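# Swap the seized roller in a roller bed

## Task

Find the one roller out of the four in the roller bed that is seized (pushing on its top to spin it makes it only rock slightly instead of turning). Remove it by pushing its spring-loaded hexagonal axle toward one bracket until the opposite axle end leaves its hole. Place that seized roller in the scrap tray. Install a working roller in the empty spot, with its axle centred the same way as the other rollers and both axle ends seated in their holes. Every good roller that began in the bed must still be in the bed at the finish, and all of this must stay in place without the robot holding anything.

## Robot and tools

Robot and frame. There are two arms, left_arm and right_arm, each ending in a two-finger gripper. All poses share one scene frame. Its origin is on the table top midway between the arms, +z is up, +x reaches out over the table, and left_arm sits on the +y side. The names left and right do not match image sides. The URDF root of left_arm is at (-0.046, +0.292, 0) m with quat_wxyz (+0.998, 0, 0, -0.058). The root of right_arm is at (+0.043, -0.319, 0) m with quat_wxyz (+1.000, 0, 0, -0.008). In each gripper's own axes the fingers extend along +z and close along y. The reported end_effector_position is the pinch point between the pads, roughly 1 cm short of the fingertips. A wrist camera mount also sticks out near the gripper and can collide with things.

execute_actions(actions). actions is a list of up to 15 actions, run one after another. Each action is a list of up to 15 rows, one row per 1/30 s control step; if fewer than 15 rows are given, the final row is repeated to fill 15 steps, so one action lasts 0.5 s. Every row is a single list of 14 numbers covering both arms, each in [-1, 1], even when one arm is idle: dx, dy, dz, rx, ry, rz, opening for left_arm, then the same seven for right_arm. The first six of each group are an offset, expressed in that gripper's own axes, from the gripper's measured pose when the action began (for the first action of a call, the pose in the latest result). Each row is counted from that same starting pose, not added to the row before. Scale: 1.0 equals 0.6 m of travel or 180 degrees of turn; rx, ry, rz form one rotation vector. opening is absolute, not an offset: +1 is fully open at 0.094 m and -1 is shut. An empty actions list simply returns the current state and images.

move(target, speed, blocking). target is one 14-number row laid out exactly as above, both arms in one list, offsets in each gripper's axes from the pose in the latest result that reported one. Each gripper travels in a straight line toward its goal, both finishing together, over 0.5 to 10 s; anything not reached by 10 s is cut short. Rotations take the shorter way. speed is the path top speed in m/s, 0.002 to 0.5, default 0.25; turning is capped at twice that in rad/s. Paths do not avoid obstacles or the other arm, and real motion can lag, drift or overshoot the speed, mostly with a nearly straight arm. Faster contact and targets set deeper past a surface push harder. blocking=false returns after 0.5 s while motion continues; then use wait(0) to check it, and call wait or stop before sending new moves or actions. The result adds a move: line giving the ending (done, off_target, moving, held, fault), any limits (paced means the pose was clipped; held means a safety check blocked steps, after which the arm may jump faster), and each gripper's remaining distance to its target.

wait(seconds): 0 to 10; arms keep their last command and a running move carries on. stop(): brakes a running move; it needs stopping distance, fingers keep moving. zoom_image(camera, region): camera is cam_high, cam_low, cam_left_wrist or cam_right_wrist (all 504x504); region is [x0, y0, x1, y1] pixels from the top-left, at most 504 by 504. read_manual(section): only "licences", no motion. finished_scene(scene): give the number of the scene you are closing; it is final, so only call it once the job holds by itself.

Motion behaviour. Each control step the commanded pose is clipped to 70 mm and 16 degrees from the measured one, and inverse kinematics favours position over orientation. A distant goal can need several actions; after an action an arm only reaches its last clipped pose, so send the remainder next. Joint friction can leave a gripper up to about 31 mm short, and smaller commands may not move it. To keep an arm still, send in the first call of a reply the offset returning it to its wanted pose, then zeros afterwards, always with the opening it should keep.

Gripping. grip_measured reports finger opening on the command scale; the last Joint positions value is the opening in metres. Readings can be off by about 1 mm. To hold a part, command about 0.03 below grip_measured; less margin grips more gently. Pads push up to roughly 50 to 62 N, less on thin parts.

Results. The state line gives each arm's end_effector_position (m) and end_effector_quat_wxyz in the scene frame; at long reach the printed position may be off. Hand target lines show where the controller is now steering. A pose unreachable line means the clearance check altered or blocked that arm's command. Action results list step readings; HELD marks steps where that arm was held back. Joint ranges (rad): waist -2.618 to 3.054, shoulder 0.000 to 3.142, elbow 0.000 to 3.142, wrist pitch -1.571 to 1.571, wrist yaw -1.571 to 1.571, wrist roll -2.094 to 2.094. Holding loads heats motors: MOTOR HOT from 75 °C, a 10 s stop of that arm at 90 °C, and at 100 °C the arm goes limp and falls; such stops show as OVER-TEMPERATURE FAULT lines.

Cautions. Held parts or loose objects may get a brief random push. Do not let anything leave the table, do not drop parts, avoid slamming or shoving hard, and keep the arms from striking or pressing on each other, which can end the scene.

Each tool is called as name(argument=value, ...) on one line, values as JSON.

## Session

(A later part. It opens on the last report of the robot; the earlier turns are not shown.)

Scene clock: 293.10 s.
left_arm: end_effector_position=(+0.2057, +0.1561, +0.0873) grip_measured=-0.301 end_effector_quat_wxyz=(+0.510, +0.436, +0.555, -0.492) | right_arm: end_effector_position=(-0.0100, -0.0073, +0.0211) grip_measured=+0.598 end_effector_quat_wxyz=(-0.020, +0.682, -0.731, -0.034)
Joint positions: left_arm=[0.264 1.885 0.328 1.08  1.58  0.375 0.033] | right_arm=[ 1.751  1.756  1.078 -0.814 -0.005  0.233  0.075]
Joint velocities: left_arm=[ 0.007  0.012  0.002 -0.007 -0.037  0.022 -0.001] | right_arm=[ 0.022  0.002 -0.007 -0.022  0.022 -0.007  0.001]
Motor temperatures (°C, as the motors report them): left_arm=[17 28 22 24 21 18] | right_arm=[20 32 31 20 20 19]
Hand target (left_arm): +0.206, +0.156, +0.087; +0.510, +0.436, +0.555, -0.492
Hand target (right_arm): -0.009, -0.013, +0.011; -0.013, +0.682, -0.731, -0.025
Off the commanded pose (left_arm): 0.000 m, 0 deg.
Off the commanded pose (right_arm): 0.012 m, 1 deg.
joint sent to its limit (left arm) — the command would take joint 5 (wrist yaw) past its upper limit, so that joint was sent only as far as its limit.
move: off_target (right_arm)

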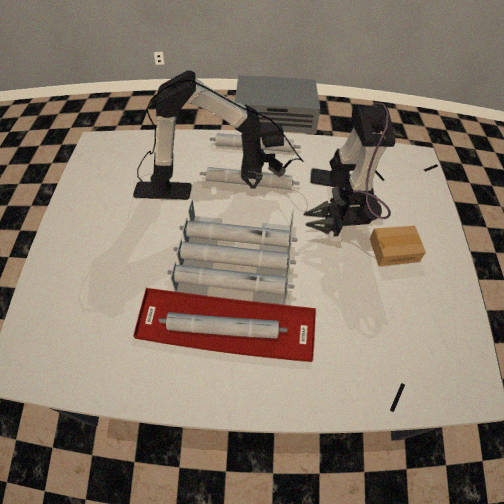

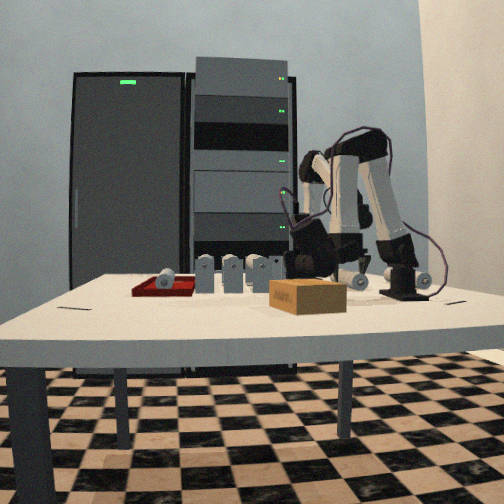

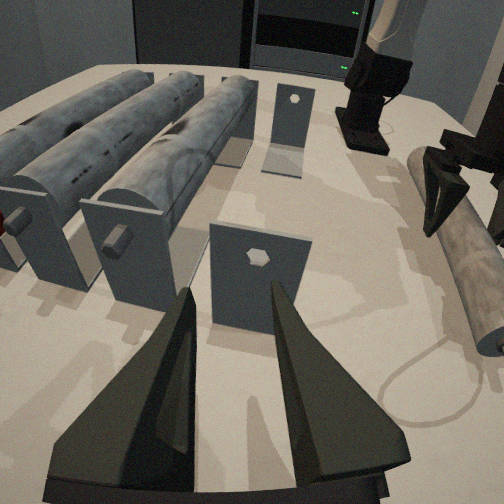

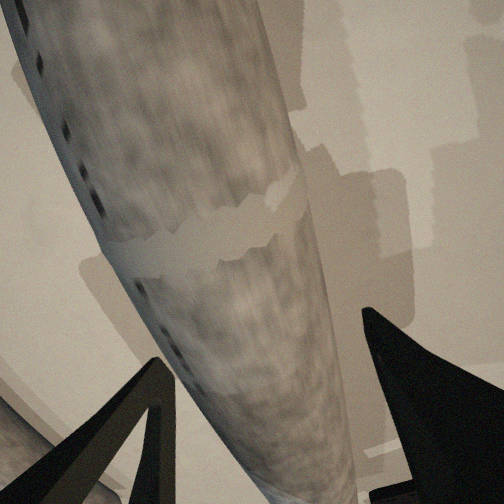

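move(target=[0,0,0,0,0,0,-0.3, 0,0,0,0,0,0,-0.2])

move(target=[0,0,0,0,0,0,-0.3, 0,0,-0.22,0,0,0,-0.2], speed=0.08)

move(target=[0,0,0,0,0,0,-0.3, 0.1,-0.325,0,0,0.07,0,-0.2], speed=0.08)

Scene clock: 296.47 s.
left_arm: end_effector_position=(+0.2057, +0.1561, +0.0873) grip_measured=-0.301 end_effector_quat_wxyz=(+0.510, +0.436, +0.555, -0.492) | right_arm: end_effector_position=(-0.0095, -0.0068, +0.0211) grip_measured=+0.021 end_effector_quat_wxyz=(-0.021, +0.681, -0.731, -0.034)
Joint positions: left_arm=[0.264 1.885 0.328 1.08  1.58  0.375 0.033] | right_arm=[ 1.75   1.756  1.078 -0.813 -0.003  0.234  0.048]
Joint velocities: left_arm=[-0.002 -0.017 -0.007 -0.022  0.095 -0.007 -0.001] | right_arm=[-0.007 -0.012  0.022 -0.007  0.007 -0.037 -0.001]
Motor temperatures (°C, as the motors report them): left_arm=[17 28 22 24 21 18] | right_arm=[20 32 31 20 20 19]
Hand target (left_arm): +0.206, +0.156, +0.087; +0.510, +0.436, +0.555, -0.492
Hand target (right_arm): -0.010, -0.007, +0.021; -0.020, +0.682, -0.731, -0.034
Off the commanded pose (left_arm): 0.000 m, 0 deg.
Off the commanded pose (right_arm): 0.001 m, 0 deg.
joint sent to its limit (left arm) — the command would take joint 5 (wrist yaw) past its upper limit, so that joint was sent only as far as its limit.
move: done

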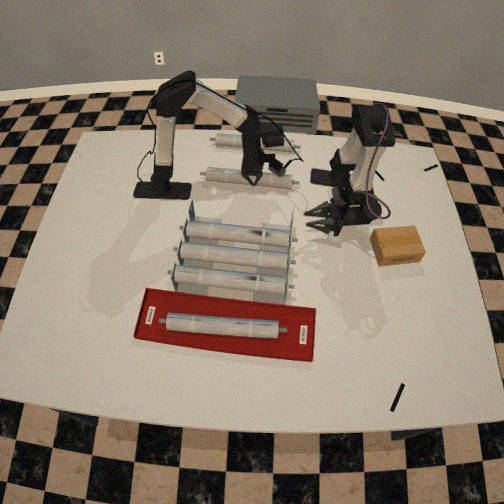

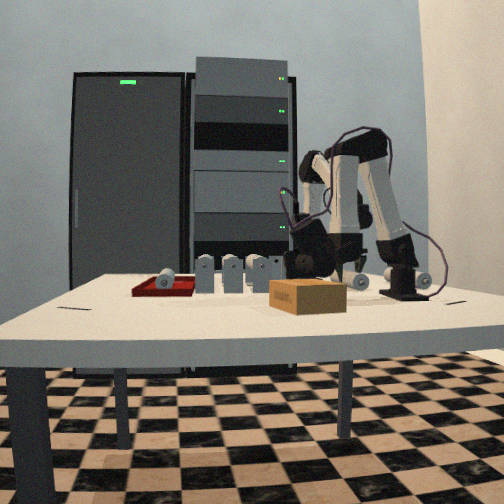

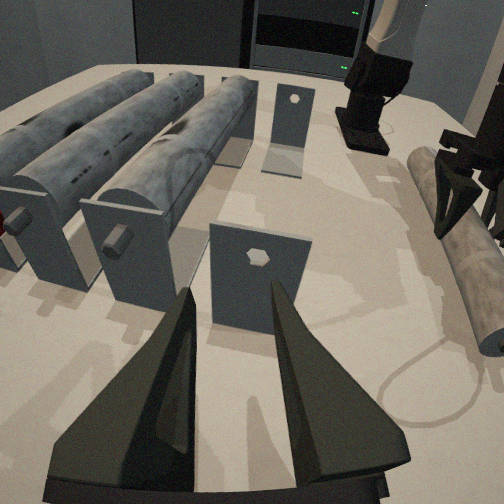

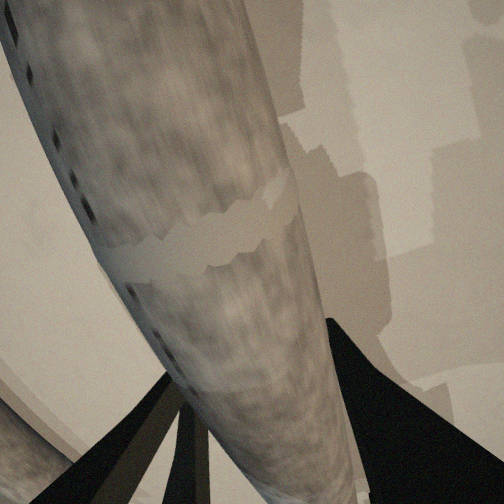

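Scene clock: 298.67 s.
left_arm: end_effector_position=(+0.2057, +0.1561, +0.0873) grip_measured=-0.301 end_effector_quat_wxyz=(+0.510, +0.436, +0.555, -0.492) | right_arm: end_effector_position=(-0.0075, -0.0190, +0.1297) grip_measured=+0.021 end_effector_quat_wxyz=(-0.006, +0.682, -0.732, -0.012)
Joint positions: left_arm=[0.264 1.885 0.328 1.08  1.58  0.375 0.033] | right_arm=[ 1.75   1.668  1.425 -1.3   -0.003  0.234  0.048]
Joint velocities: left_arm=[-0.022  0.002 -0.007 -0.051  0.081 -0.007  0.   ] | right_arm=[ 0.022 -0.007 -0.017  0.022 -0.022  0.022 -0.   ]
Motor temperatures (°C, as the motors report them): left_arm=[17 28 22 24 21 18] | right_arm=[20 32 31 20 19 19]
Hand target (left_arm): +0.206, +0.156, +0.087; +0.510, +0.436, +0.555, -0.492
Hand target (right_arm): -0.009, -0.017, +0.152; -0.021, +0.681, -0.731, -0.035
Off the commanded pose (left_arm): 0.000 m, 0 deg.
Off the commanded pose (right_arm): 0.023 m, 3 deg.
joint sent to its limit (left arm) — the command would take joint 5 (wrist yaw) past its upper limit, so that joint was sent only as far as its limit.
move: off_target (right_arm)

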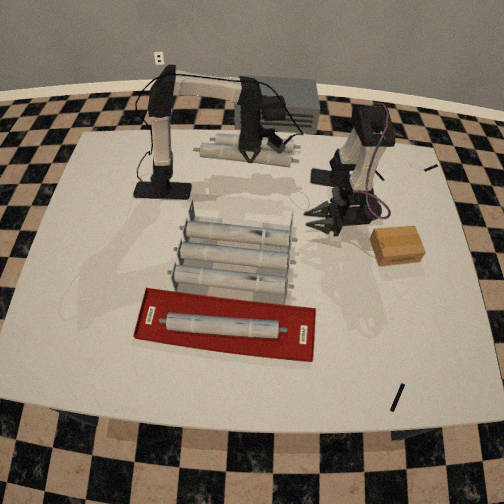

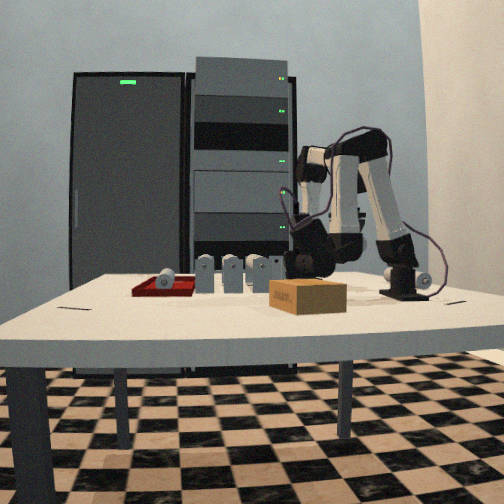

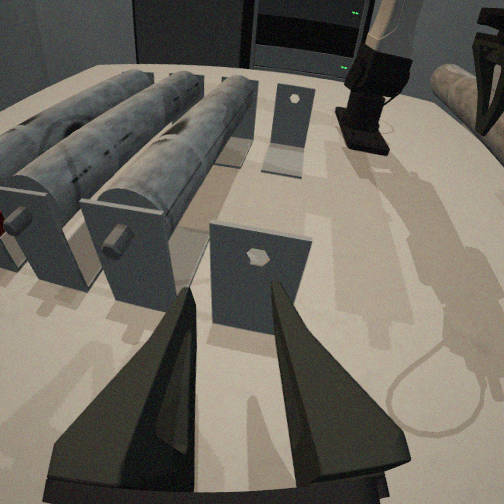

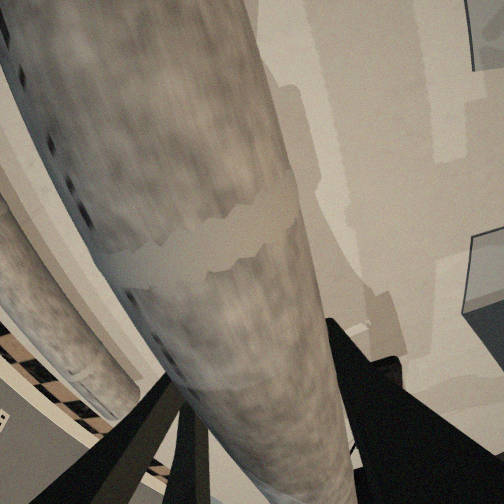

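Scene clock: 301.67 s.
left_arm: end_effector_position=(+0.2057, +0.1561, +0.0873) grip_measured=-0.301 end_effector_quat_wxyz=(+0.510, +0.436, +0.555, -0.492) | right_arm: end_effector_position=(+0.1827, -0.0820, +0.1158) grip_measured=+0.021 end_effector_quat_wxyz=(+0.064, +0.676, -0.732, +0.050)
Joint positions: left_arm=[0.264 1.885 0.328 1.08  1.58  0.375 0.033] | right_arm=[ 1.087  1.729  1.427 -1.423  0.054 -0.417  0.048]
Joint velocities: left_arm=[-0.007 -0.002 -0.002 -0.037 -0.037 -0.007 -0.001] | right_arm=[ 0.007 -0.012 -0.012 -0.051 -0.022 -0.022 -0.001]
Motor temperatures (°C, as the motors report them): left_arm=[17 28 22 24 21 18] | right_arm=[20 33 31 20 19 19]
Hand target (left_arm): +0.206, +0.156, +0.087; +0.510, +0.436, +0.555, -0.492
Hand target (right_arm): +0.184, -0.088, +0.128; +0.069, +0.678, -0.729, +0.059
Off the commanded pose (left_arm): 0.000 m, 0 deg.
Off the commanded pose (right_arm): 0.015 m, 2 deg.
joint sent to its limit (left arm) — the command would take joint 5 (wrist yaw) past its upper limit, so that joint was sent only as far as its limit.
move: off_target (right_arm)

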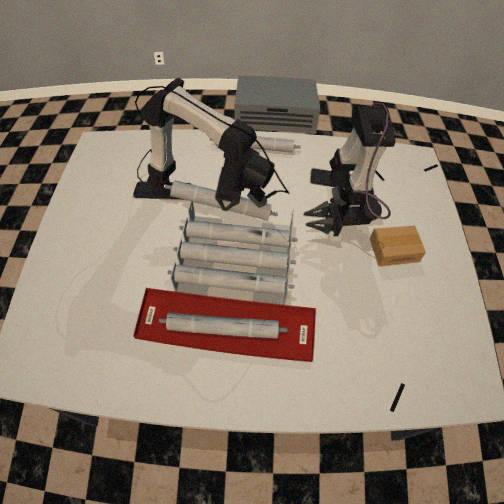

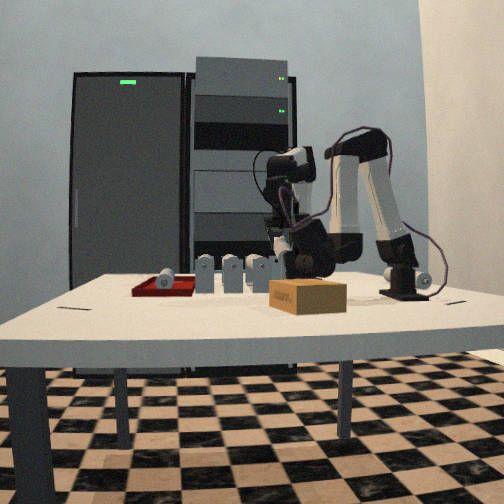

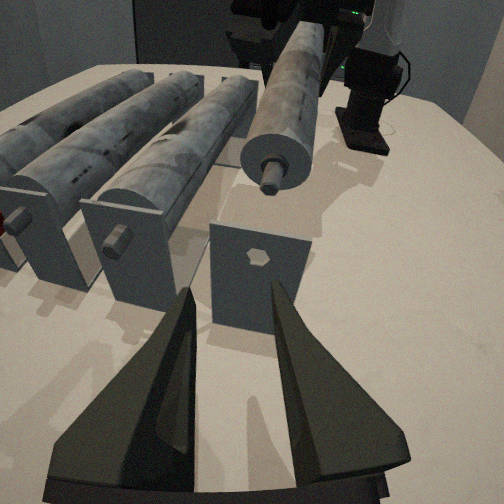

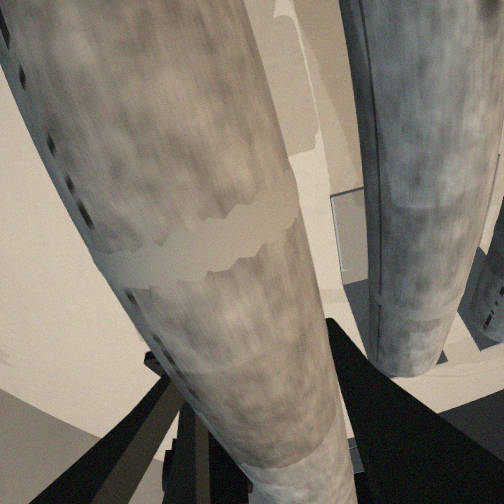

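move(target=[0,0,0,0,0,0,-0.3, -0.05,-0.005,-0.01,0,0,0,-0.2], speed=0.03)

Scene clock: 304.57 s.
left_arm: end_effector_position=(+0.2057, +0.1561, +0.0873) grip_measured=-0.301 end_effector_quat_wxyz=(+0.510, +0.436, +0.555, -0.492) | right_arm: end_effector_position=(+0.1888, -0.0508, +0.1038) grip_measured=+0.021 end_effector_quat_wxyz=(+0.065, +0.676, -0.732, +0.046)
Joint positions: left_arm=[0.264 1.885 0.328 1.08  1.58  0.375 0.033] | right_arm=[ 1.111  1.847  1.524 -1.402  0.041 -0.393  0.048]
Joint velocities: left_arm=[-0.022 -0.012 -0.007  0.066  0.022 -0.007  0.   ] | right_arm=[-0.012 -0.007 -0.017 -0.095 -0.037 -0.066 -0.001]
Motor temperatures (°C, as the motors report them): left_arm=[17 28 22 24 21 18] | right_arm=[20 33 32 20 19 19]
Hand target (left_arm): +0.206, +0.156, +0.087; +0.510, +0.436, +0.555, -0.492
Hand target (right_arm): +0.187, -0.052, +0.116; +0.064, +0.676, -0.732, +0.050
Off the commanded pose (left_arm): 0.000 m, 0 deg.
Off the commanded pose (right_arm): 0.013 m, 1 deg.
joint sent to its limit (left arm) — the command would take joint 5 (wrist yaw) past its upper limit, so that joint was sent only as far as its limit.
move: off_target (right_arm)

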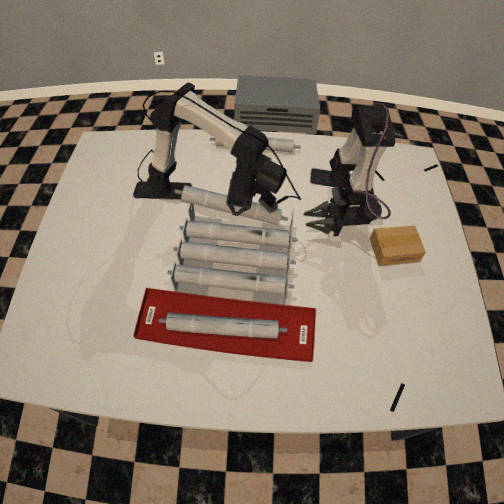

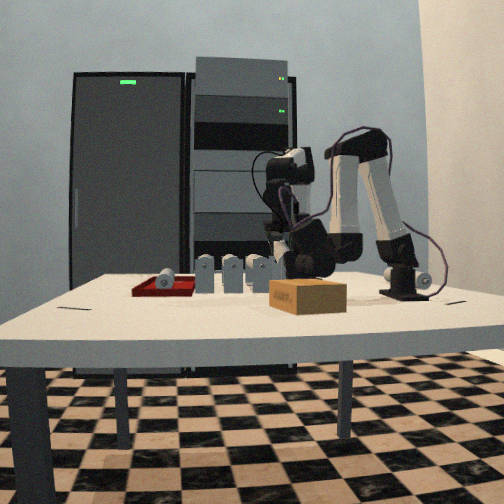

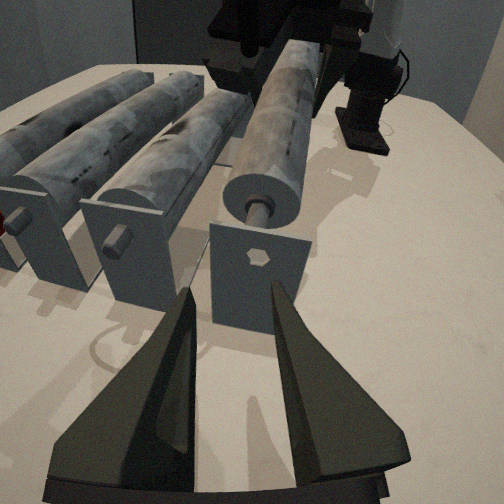

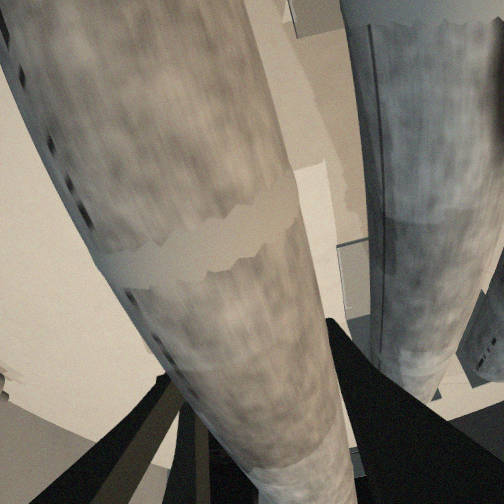

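move(target=[0,0,0,0,0,0,-0.3, -0.05,0,-0.025,0,0,0,-0.2], speed=0.02)

Scene clock: 308.70 s.
left_arm: end_effector_position=(+0.2057, +0.1561, +0.0873) grip_measured=-0.301 end_effector_quat_wxyz=(+0.510, +0.436, +0.555, -0.492) | right_arm: end_effector_position=(+0.1899, -0.0362, +0.1041) grip_measured=+0.021 end_effector_quat_wxyz=(+0.094, +0.671, -0.733, +0.062)
Joint positions: left_arm=[0.264 1.885 0.328 1.08  1.58  0.375 0.033] | right_arm=[ 1.131  1.964  1.67  -1.498  0.045 -0.363  0.048]
Joint velocities: left_arm=[-0.017  0.007 -0.002  0.022 -0.095 -0.007 -0.   ] | right_arm=[ 0.012  0.012  0.022 -0.022 -0.037 -0.066 -0.   ]
Motor temperatures (°C, as the motors report them): left_arm=[17 28 22 24 21 18] | right_arm=[20 33 32 20 19 19]
Hand target (left_arm): +0.206, +0.156, +0.087; +0.510, +0.436, +0.555, -0.492
Hand target (right_arm): +0.191, -0.019, +0.114; -0.065, -0.676, +0.732, -0.046
Off the commanded pose (left_arm): 0.000 m, 0 deg.
Off the commanded pose (right_arm): 0.020 m, 4 deg.
joint sent to its limit (left arm) — the command would take joint 5 (wrist yaw) past its upper limit, so that joint was sent only as far as its limit.
move: off_target (right_arm)

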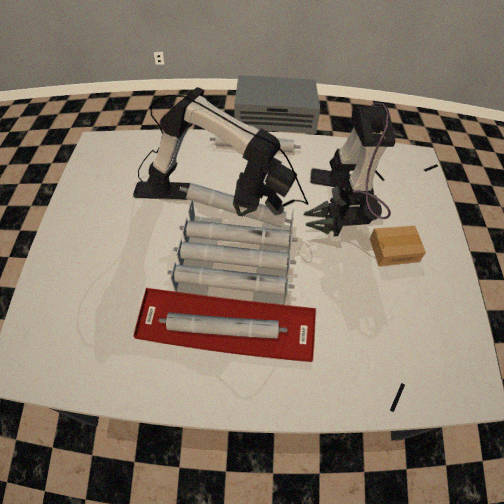

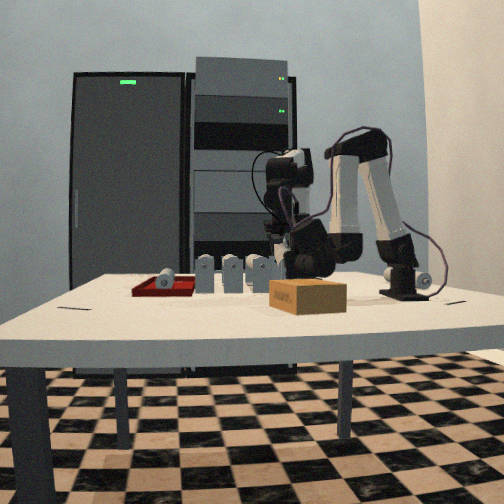

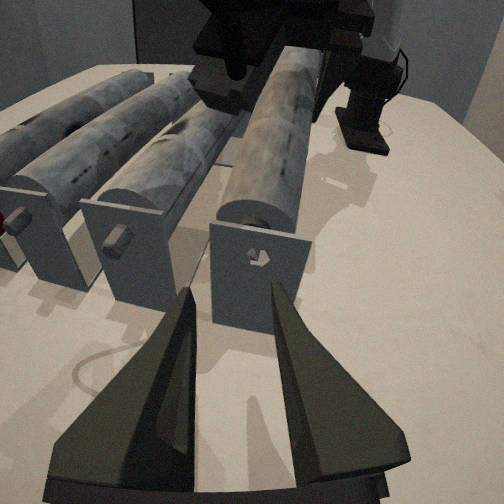

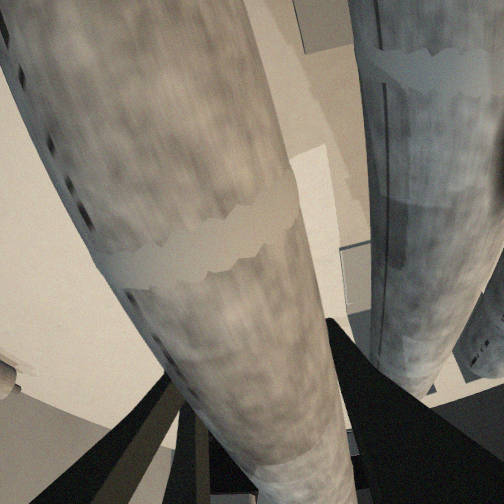

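Stub is about half a hole toward +x; shift −x while pressing lightly.

move(target=[0,0,0,0,0,0,-0.3, -0.015,0.015,-0.015,0,-0.02,0,-0.2], speed=0.01)

zoom_image(camera="cam_left_wrist", region=[180,180,340,320])

Scene clock: 314.00 s.
left_arm: end_effector_position=(+0.2057, +0.1561, +0.0873) grip_measured=-0.301 end_effector_quat_wxyz=(+0.510, +0.436, +0.555, -0.492) | right_arm: end_effector_position=(+0.1876, -0.0357, +0.1041) grip_measured=+0.021 end_effector_quat_wxyz=(+0.095, +0.666, -0.737, +0.062)
Joint positions: left_arm=[0.264 1.885 0.328 1.08  1.58  0.375 0.033] | right_arm=[ 1.137  1.964  1.67  -1.5    0.042 -0.343  0.048]
Joint velocities: left_arm=[ 0.002  0.012 -0.012 -0.022  0.037 -0.037 -0.   ] | right_arm=[-0.012 -0.007  0.007 -0.022  0.066 -0.081 -0.   ]
Motor temperatures (°C, as the motors report them): left_arm=[17 28 22 24 21 18] | right_arm=[20 34 32 20 19 19]
Hand target (left_arm): +0.206, +0.156, +0.087; +0.510, +0.436, +0.555, -0.492
Hand target (right_arm): +0.182, -0.025, +0.111; -0.072, -0.673, +0.735, -0.040
Off the commanded pose (left_arm): 0.000 m, 0 deg.
Off the commanded pose (right_arm): 0.014 m, 4 deg.
joint sent to its limit (left arm) — the command would take joint 5 (wrist yaw) past its upper limit, so that joint was sent only as far as its limit.
move: off_target (right_arm)

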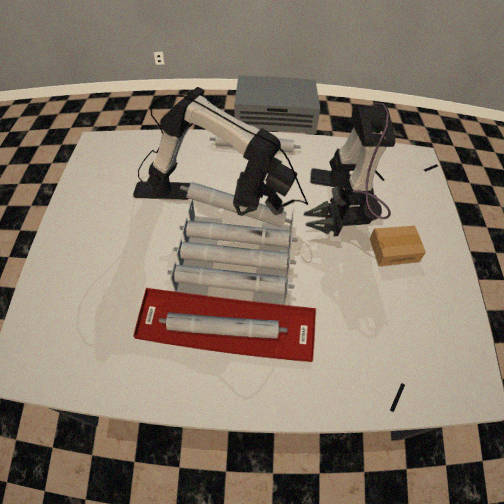

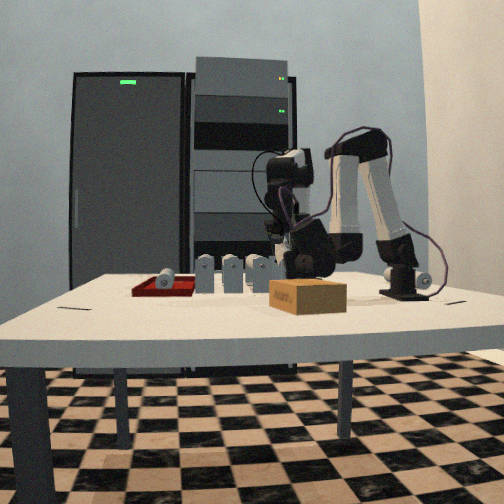

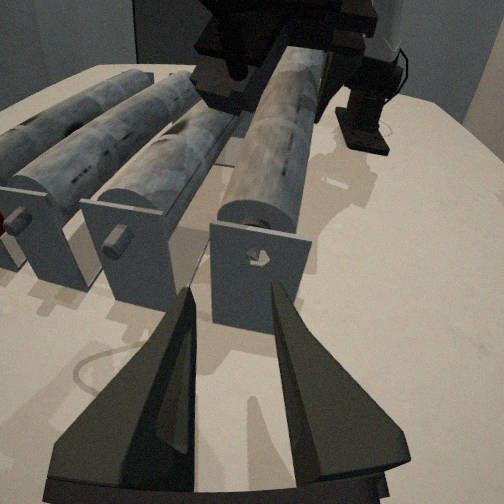

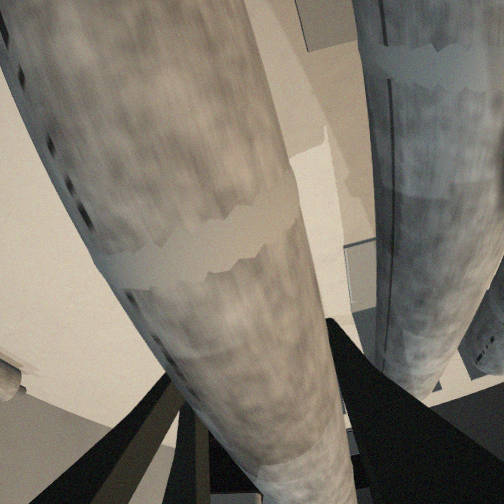

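Region (180, 180, 340, 320) of cam_left_wrist's 504x504 image, scaled by 3.150, with more detail than that image has; it fills the top 441 rows of this view, and the rest is white.

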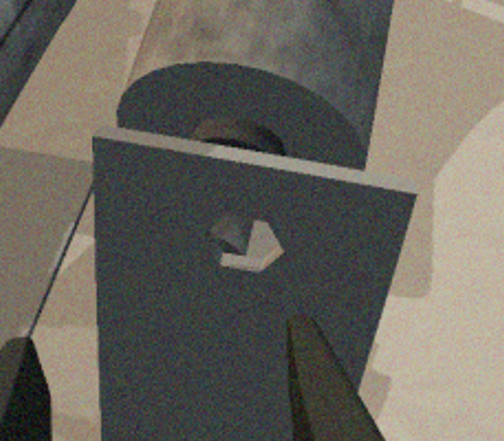

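move(target=[0,0,0,0,0,0,-0.3, 0.02,0.012,-0.01,0,-0.01,0,-0.2], speed=0.02)

move(target=[0,0,0,0,0,0,-0.3, -0.06,0,-0.015,0,0,0,-0.2], speed=0.02)

zoom_image(camera="cam_left_wrist", region=[180,180,340,320])

Scene clock: 319.77 s.
left_arm: end_effector_position=(+0.2057, +0.1561, +0.0873) grip_measured=-0.301 end_effector_quat_wxyz=(+0.510, +0.436, +0.555, -0.492) | right_arm: end_effector_position=(+0.1837, -0.0376, +0.1012) grip_measured=+0.021 end_effector_quat_wxyz=(-0.085, -0.666, +0.739, -0.049)
Joint positions: left_arm=[0.264 1.885 0.328 1.08  1.58  0.375 0.033] | right_arm=[ 1.137  1.924  1.609 -1.451  0.027 -0.343  0.048]
Joint velocities: left_arm=[ 0.002 -0.007 -0.007 -0.11  -0.037  0.066 -0.   ] | right_arm=[ 0.002  0.012 -0.012  0.051 -0.007 -0.022 -0.   ]
Motor temperatures (°C, as the motors report them): left_arm=[17 29 22 25 21 18] | right_arm=[20 36 32 20 19 19]
Hand target (left_arm): +0.206, +0.156, +0.087; +0.510, +0.436, +0.555, -0.492
Hand target (right_arm): +0.180, -0.045, +0.112; -0.084, -0.667, +0.739, -0.051
Off the commanded pose (left_arm): 0.000 m, 0 deg.
Off the commanded pose (right_arm): 0.015 m, 0 deg.
joint sent to its limit (left arm) — the command would take joint 5 (wrist yaw) past its upper limit, so that joint was sent only as far as its limit.
move: off_target (right_arm)

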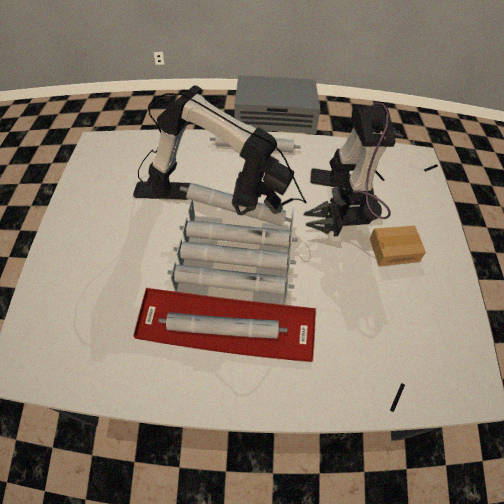

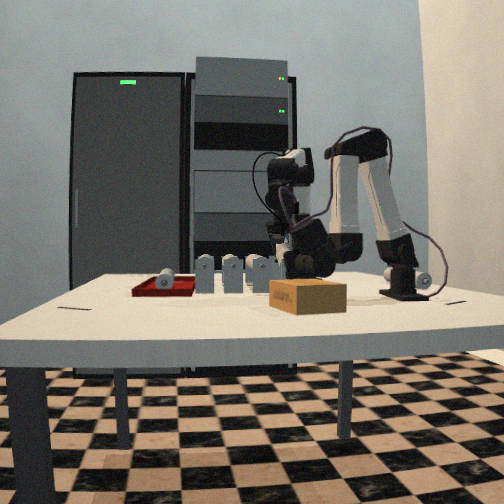

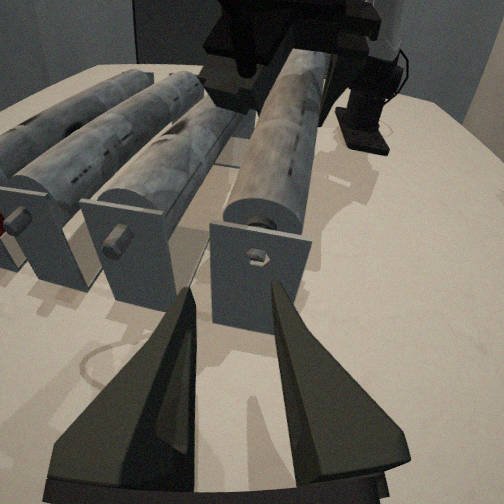

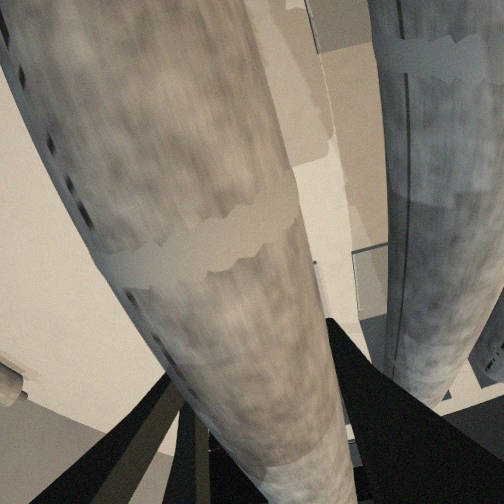

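Scene clock: 321.87 s.
left_arm: end_effector_position=(+0.2057, +0.1561, +0.0873) grip_measured=-0.301 end_effector_quat_wxyz=(+0.510, +0.436, +0.555, -0.492) | right_arm: end_effector_position=(+0.1864, -0.0258, +0.0955) grip_measured=+0.020 end_effector_quat_wxyz=(-0.124, -0.661, +0.736, -0.076)
Joint positions: left_arm=[0.264 1.885 0.328 1.08  1.58  0.375 0.033] | right_arm=[ 1.154  2.064  1.764 -1.56   0.042 -0.32   0.048]
Joint velocities: left_arm=[-0.007 -0.007  0.002 -0.051  0.081  0.081  0.   ] | right_arm=[-0.007 -0.002 -0.012 -0.007  0.007  0.022 -0.001]
Motor temperatures (°C, as the motors report them): left_arm=[17 29 22 25 21 18] | right_arm=[20 36 32 20 19 19]
Hand target (left_arm): +0.206, +0.156, +0.087; +0.510, +0.436, +0.555, -0.492
Hand target (right_arm): +0.187, -0.002, +0.104; -0.086, -0.667, +0.739, -0.049
Off the commanded pose (left_arm): 0.000 m, 0 deg.
Off the commanded pose (right_arm): 0.026 m, 5 deg.
joint sent to its limit (left arm) — the command would take joint 5 (wrist yaw) past its upper limit, so that joint was sent only as far as its limit.
move: off_target (right_arm)

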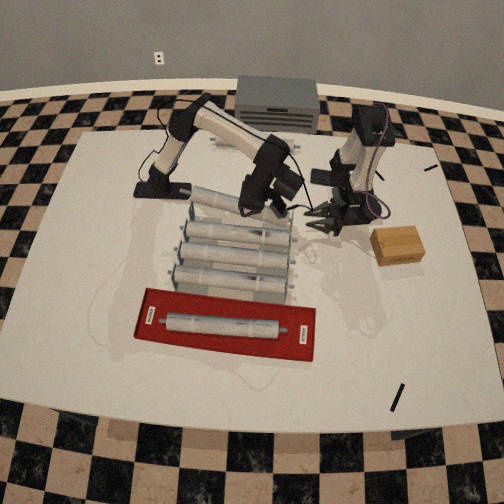

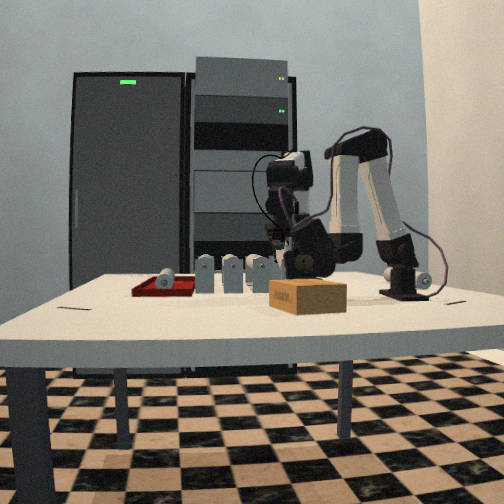

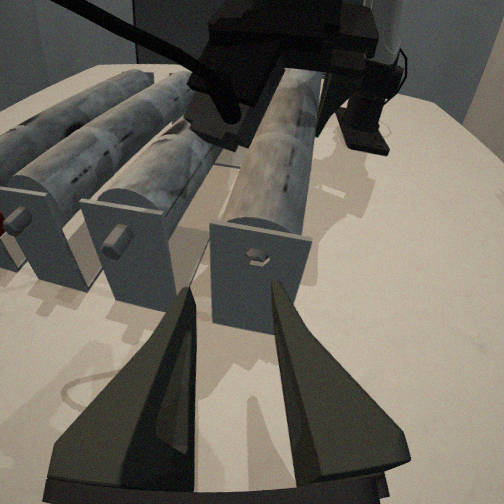

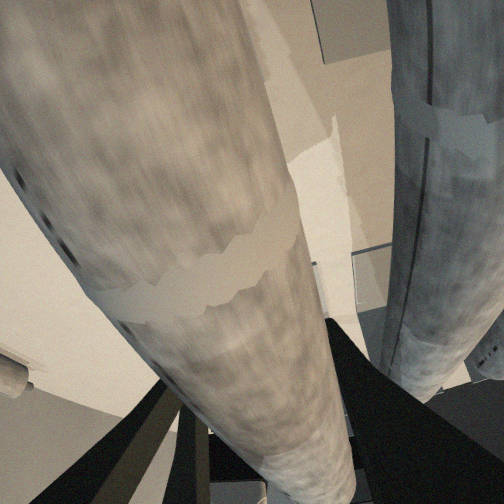

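Region (180, 180, 340, 320) of cam_left_wrist's 504x504 image, scaled by 3.150, with more detail than that image has; it fills the top 441 rows of this view, and the rest is white.

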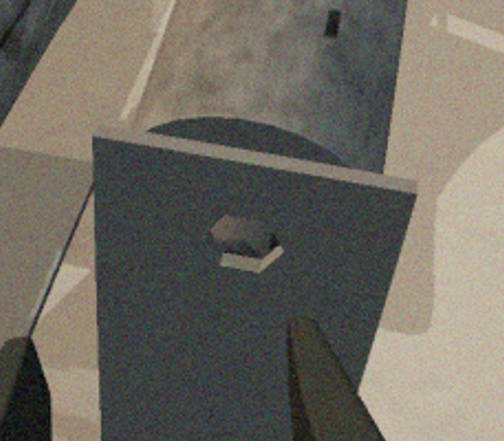

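move(target=[0,0,0,0,0,0,-0.3, -0.01,0,0.01,0.02,-0.04,0,-0.2], speed=0.02)

zoom_image(camera="cam_left_wrist", region=[180,180,340,320])

Scene clock: 328.03 s.
left_arm: end_effector_position=(+0.2057, +0.1561, +0.0873) grip_measured=-0.301 end_effector_quat_wxyz=(+0.510, +0.436, +0.555, -0.492) | right_arm: end_effector_position=(+0.1853, -0.0395, +0.0857) grip_measured=+0.019 end_effector_quat_wxyz=(-0.097, -0.662, +0.739, -0.080)
Joint positions: left_arm=[0.264 1.885 0.328 1.08  1.58  0.375 0.033] | right_arm=[ 1.154  1.971  1.601 -1.443  0.07  -0.315  0.048]
Joint velocities: left_arm=[ 0.002 -0.022 -0.007  0.007  0.007  0.022 -0.   ] | right_arm=[-0.012 -0.007  0.017  0.007  0.037 -0.022 -0.001]
Motor temperatures (°C, as the motors report them): left_arm=[17 29 22 25 21 18] | right_arm=[20 37 32 20 19 19]
Hand target (left_arm): +0.206, +0.156, +0.087; +0.510, +0.436, +0.555, -0.492
Hand target (right_arm): +0.186, -0.022, +0.089; -0.058, -0.669, +0.739, -0.057
Off the commanded pose (left_arm): 0.000 m, 0 deg.
Off the commanded pose (right_arm): 0.018 m, 5 deg.
joint sent to its limit (left arm) — the command would take joint 5 (wrist yaw) past its upper limit, so that joint was sent only as far as its limit.
move: off_target (right_arm)

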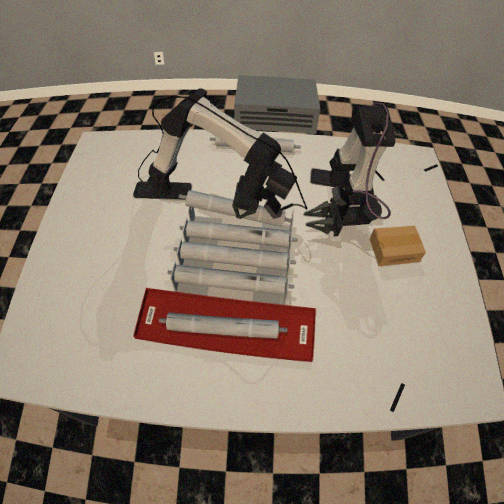

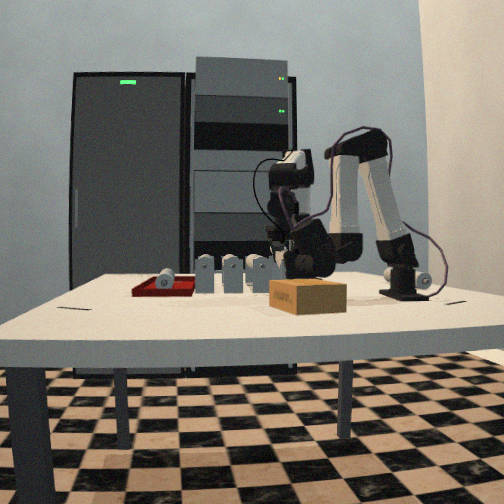

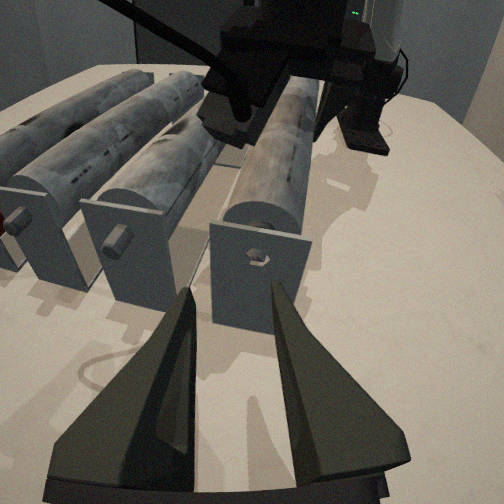

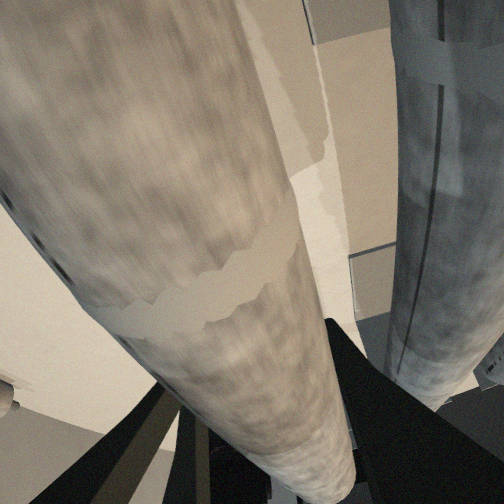

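Region (180, 180, 340, 320) of cam_left_wrist's 504x504 image, scaled by 3.150, with more detail than that image has; it fills the top 441 rows of this view, and the rest is white.

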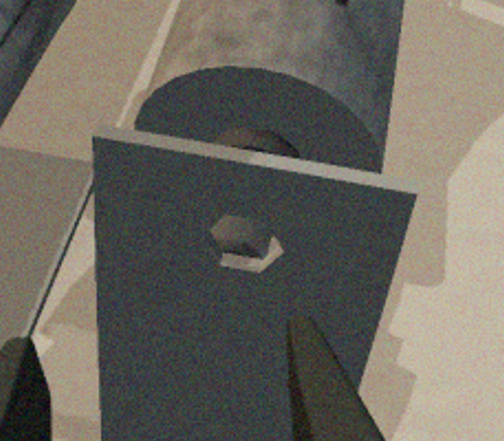

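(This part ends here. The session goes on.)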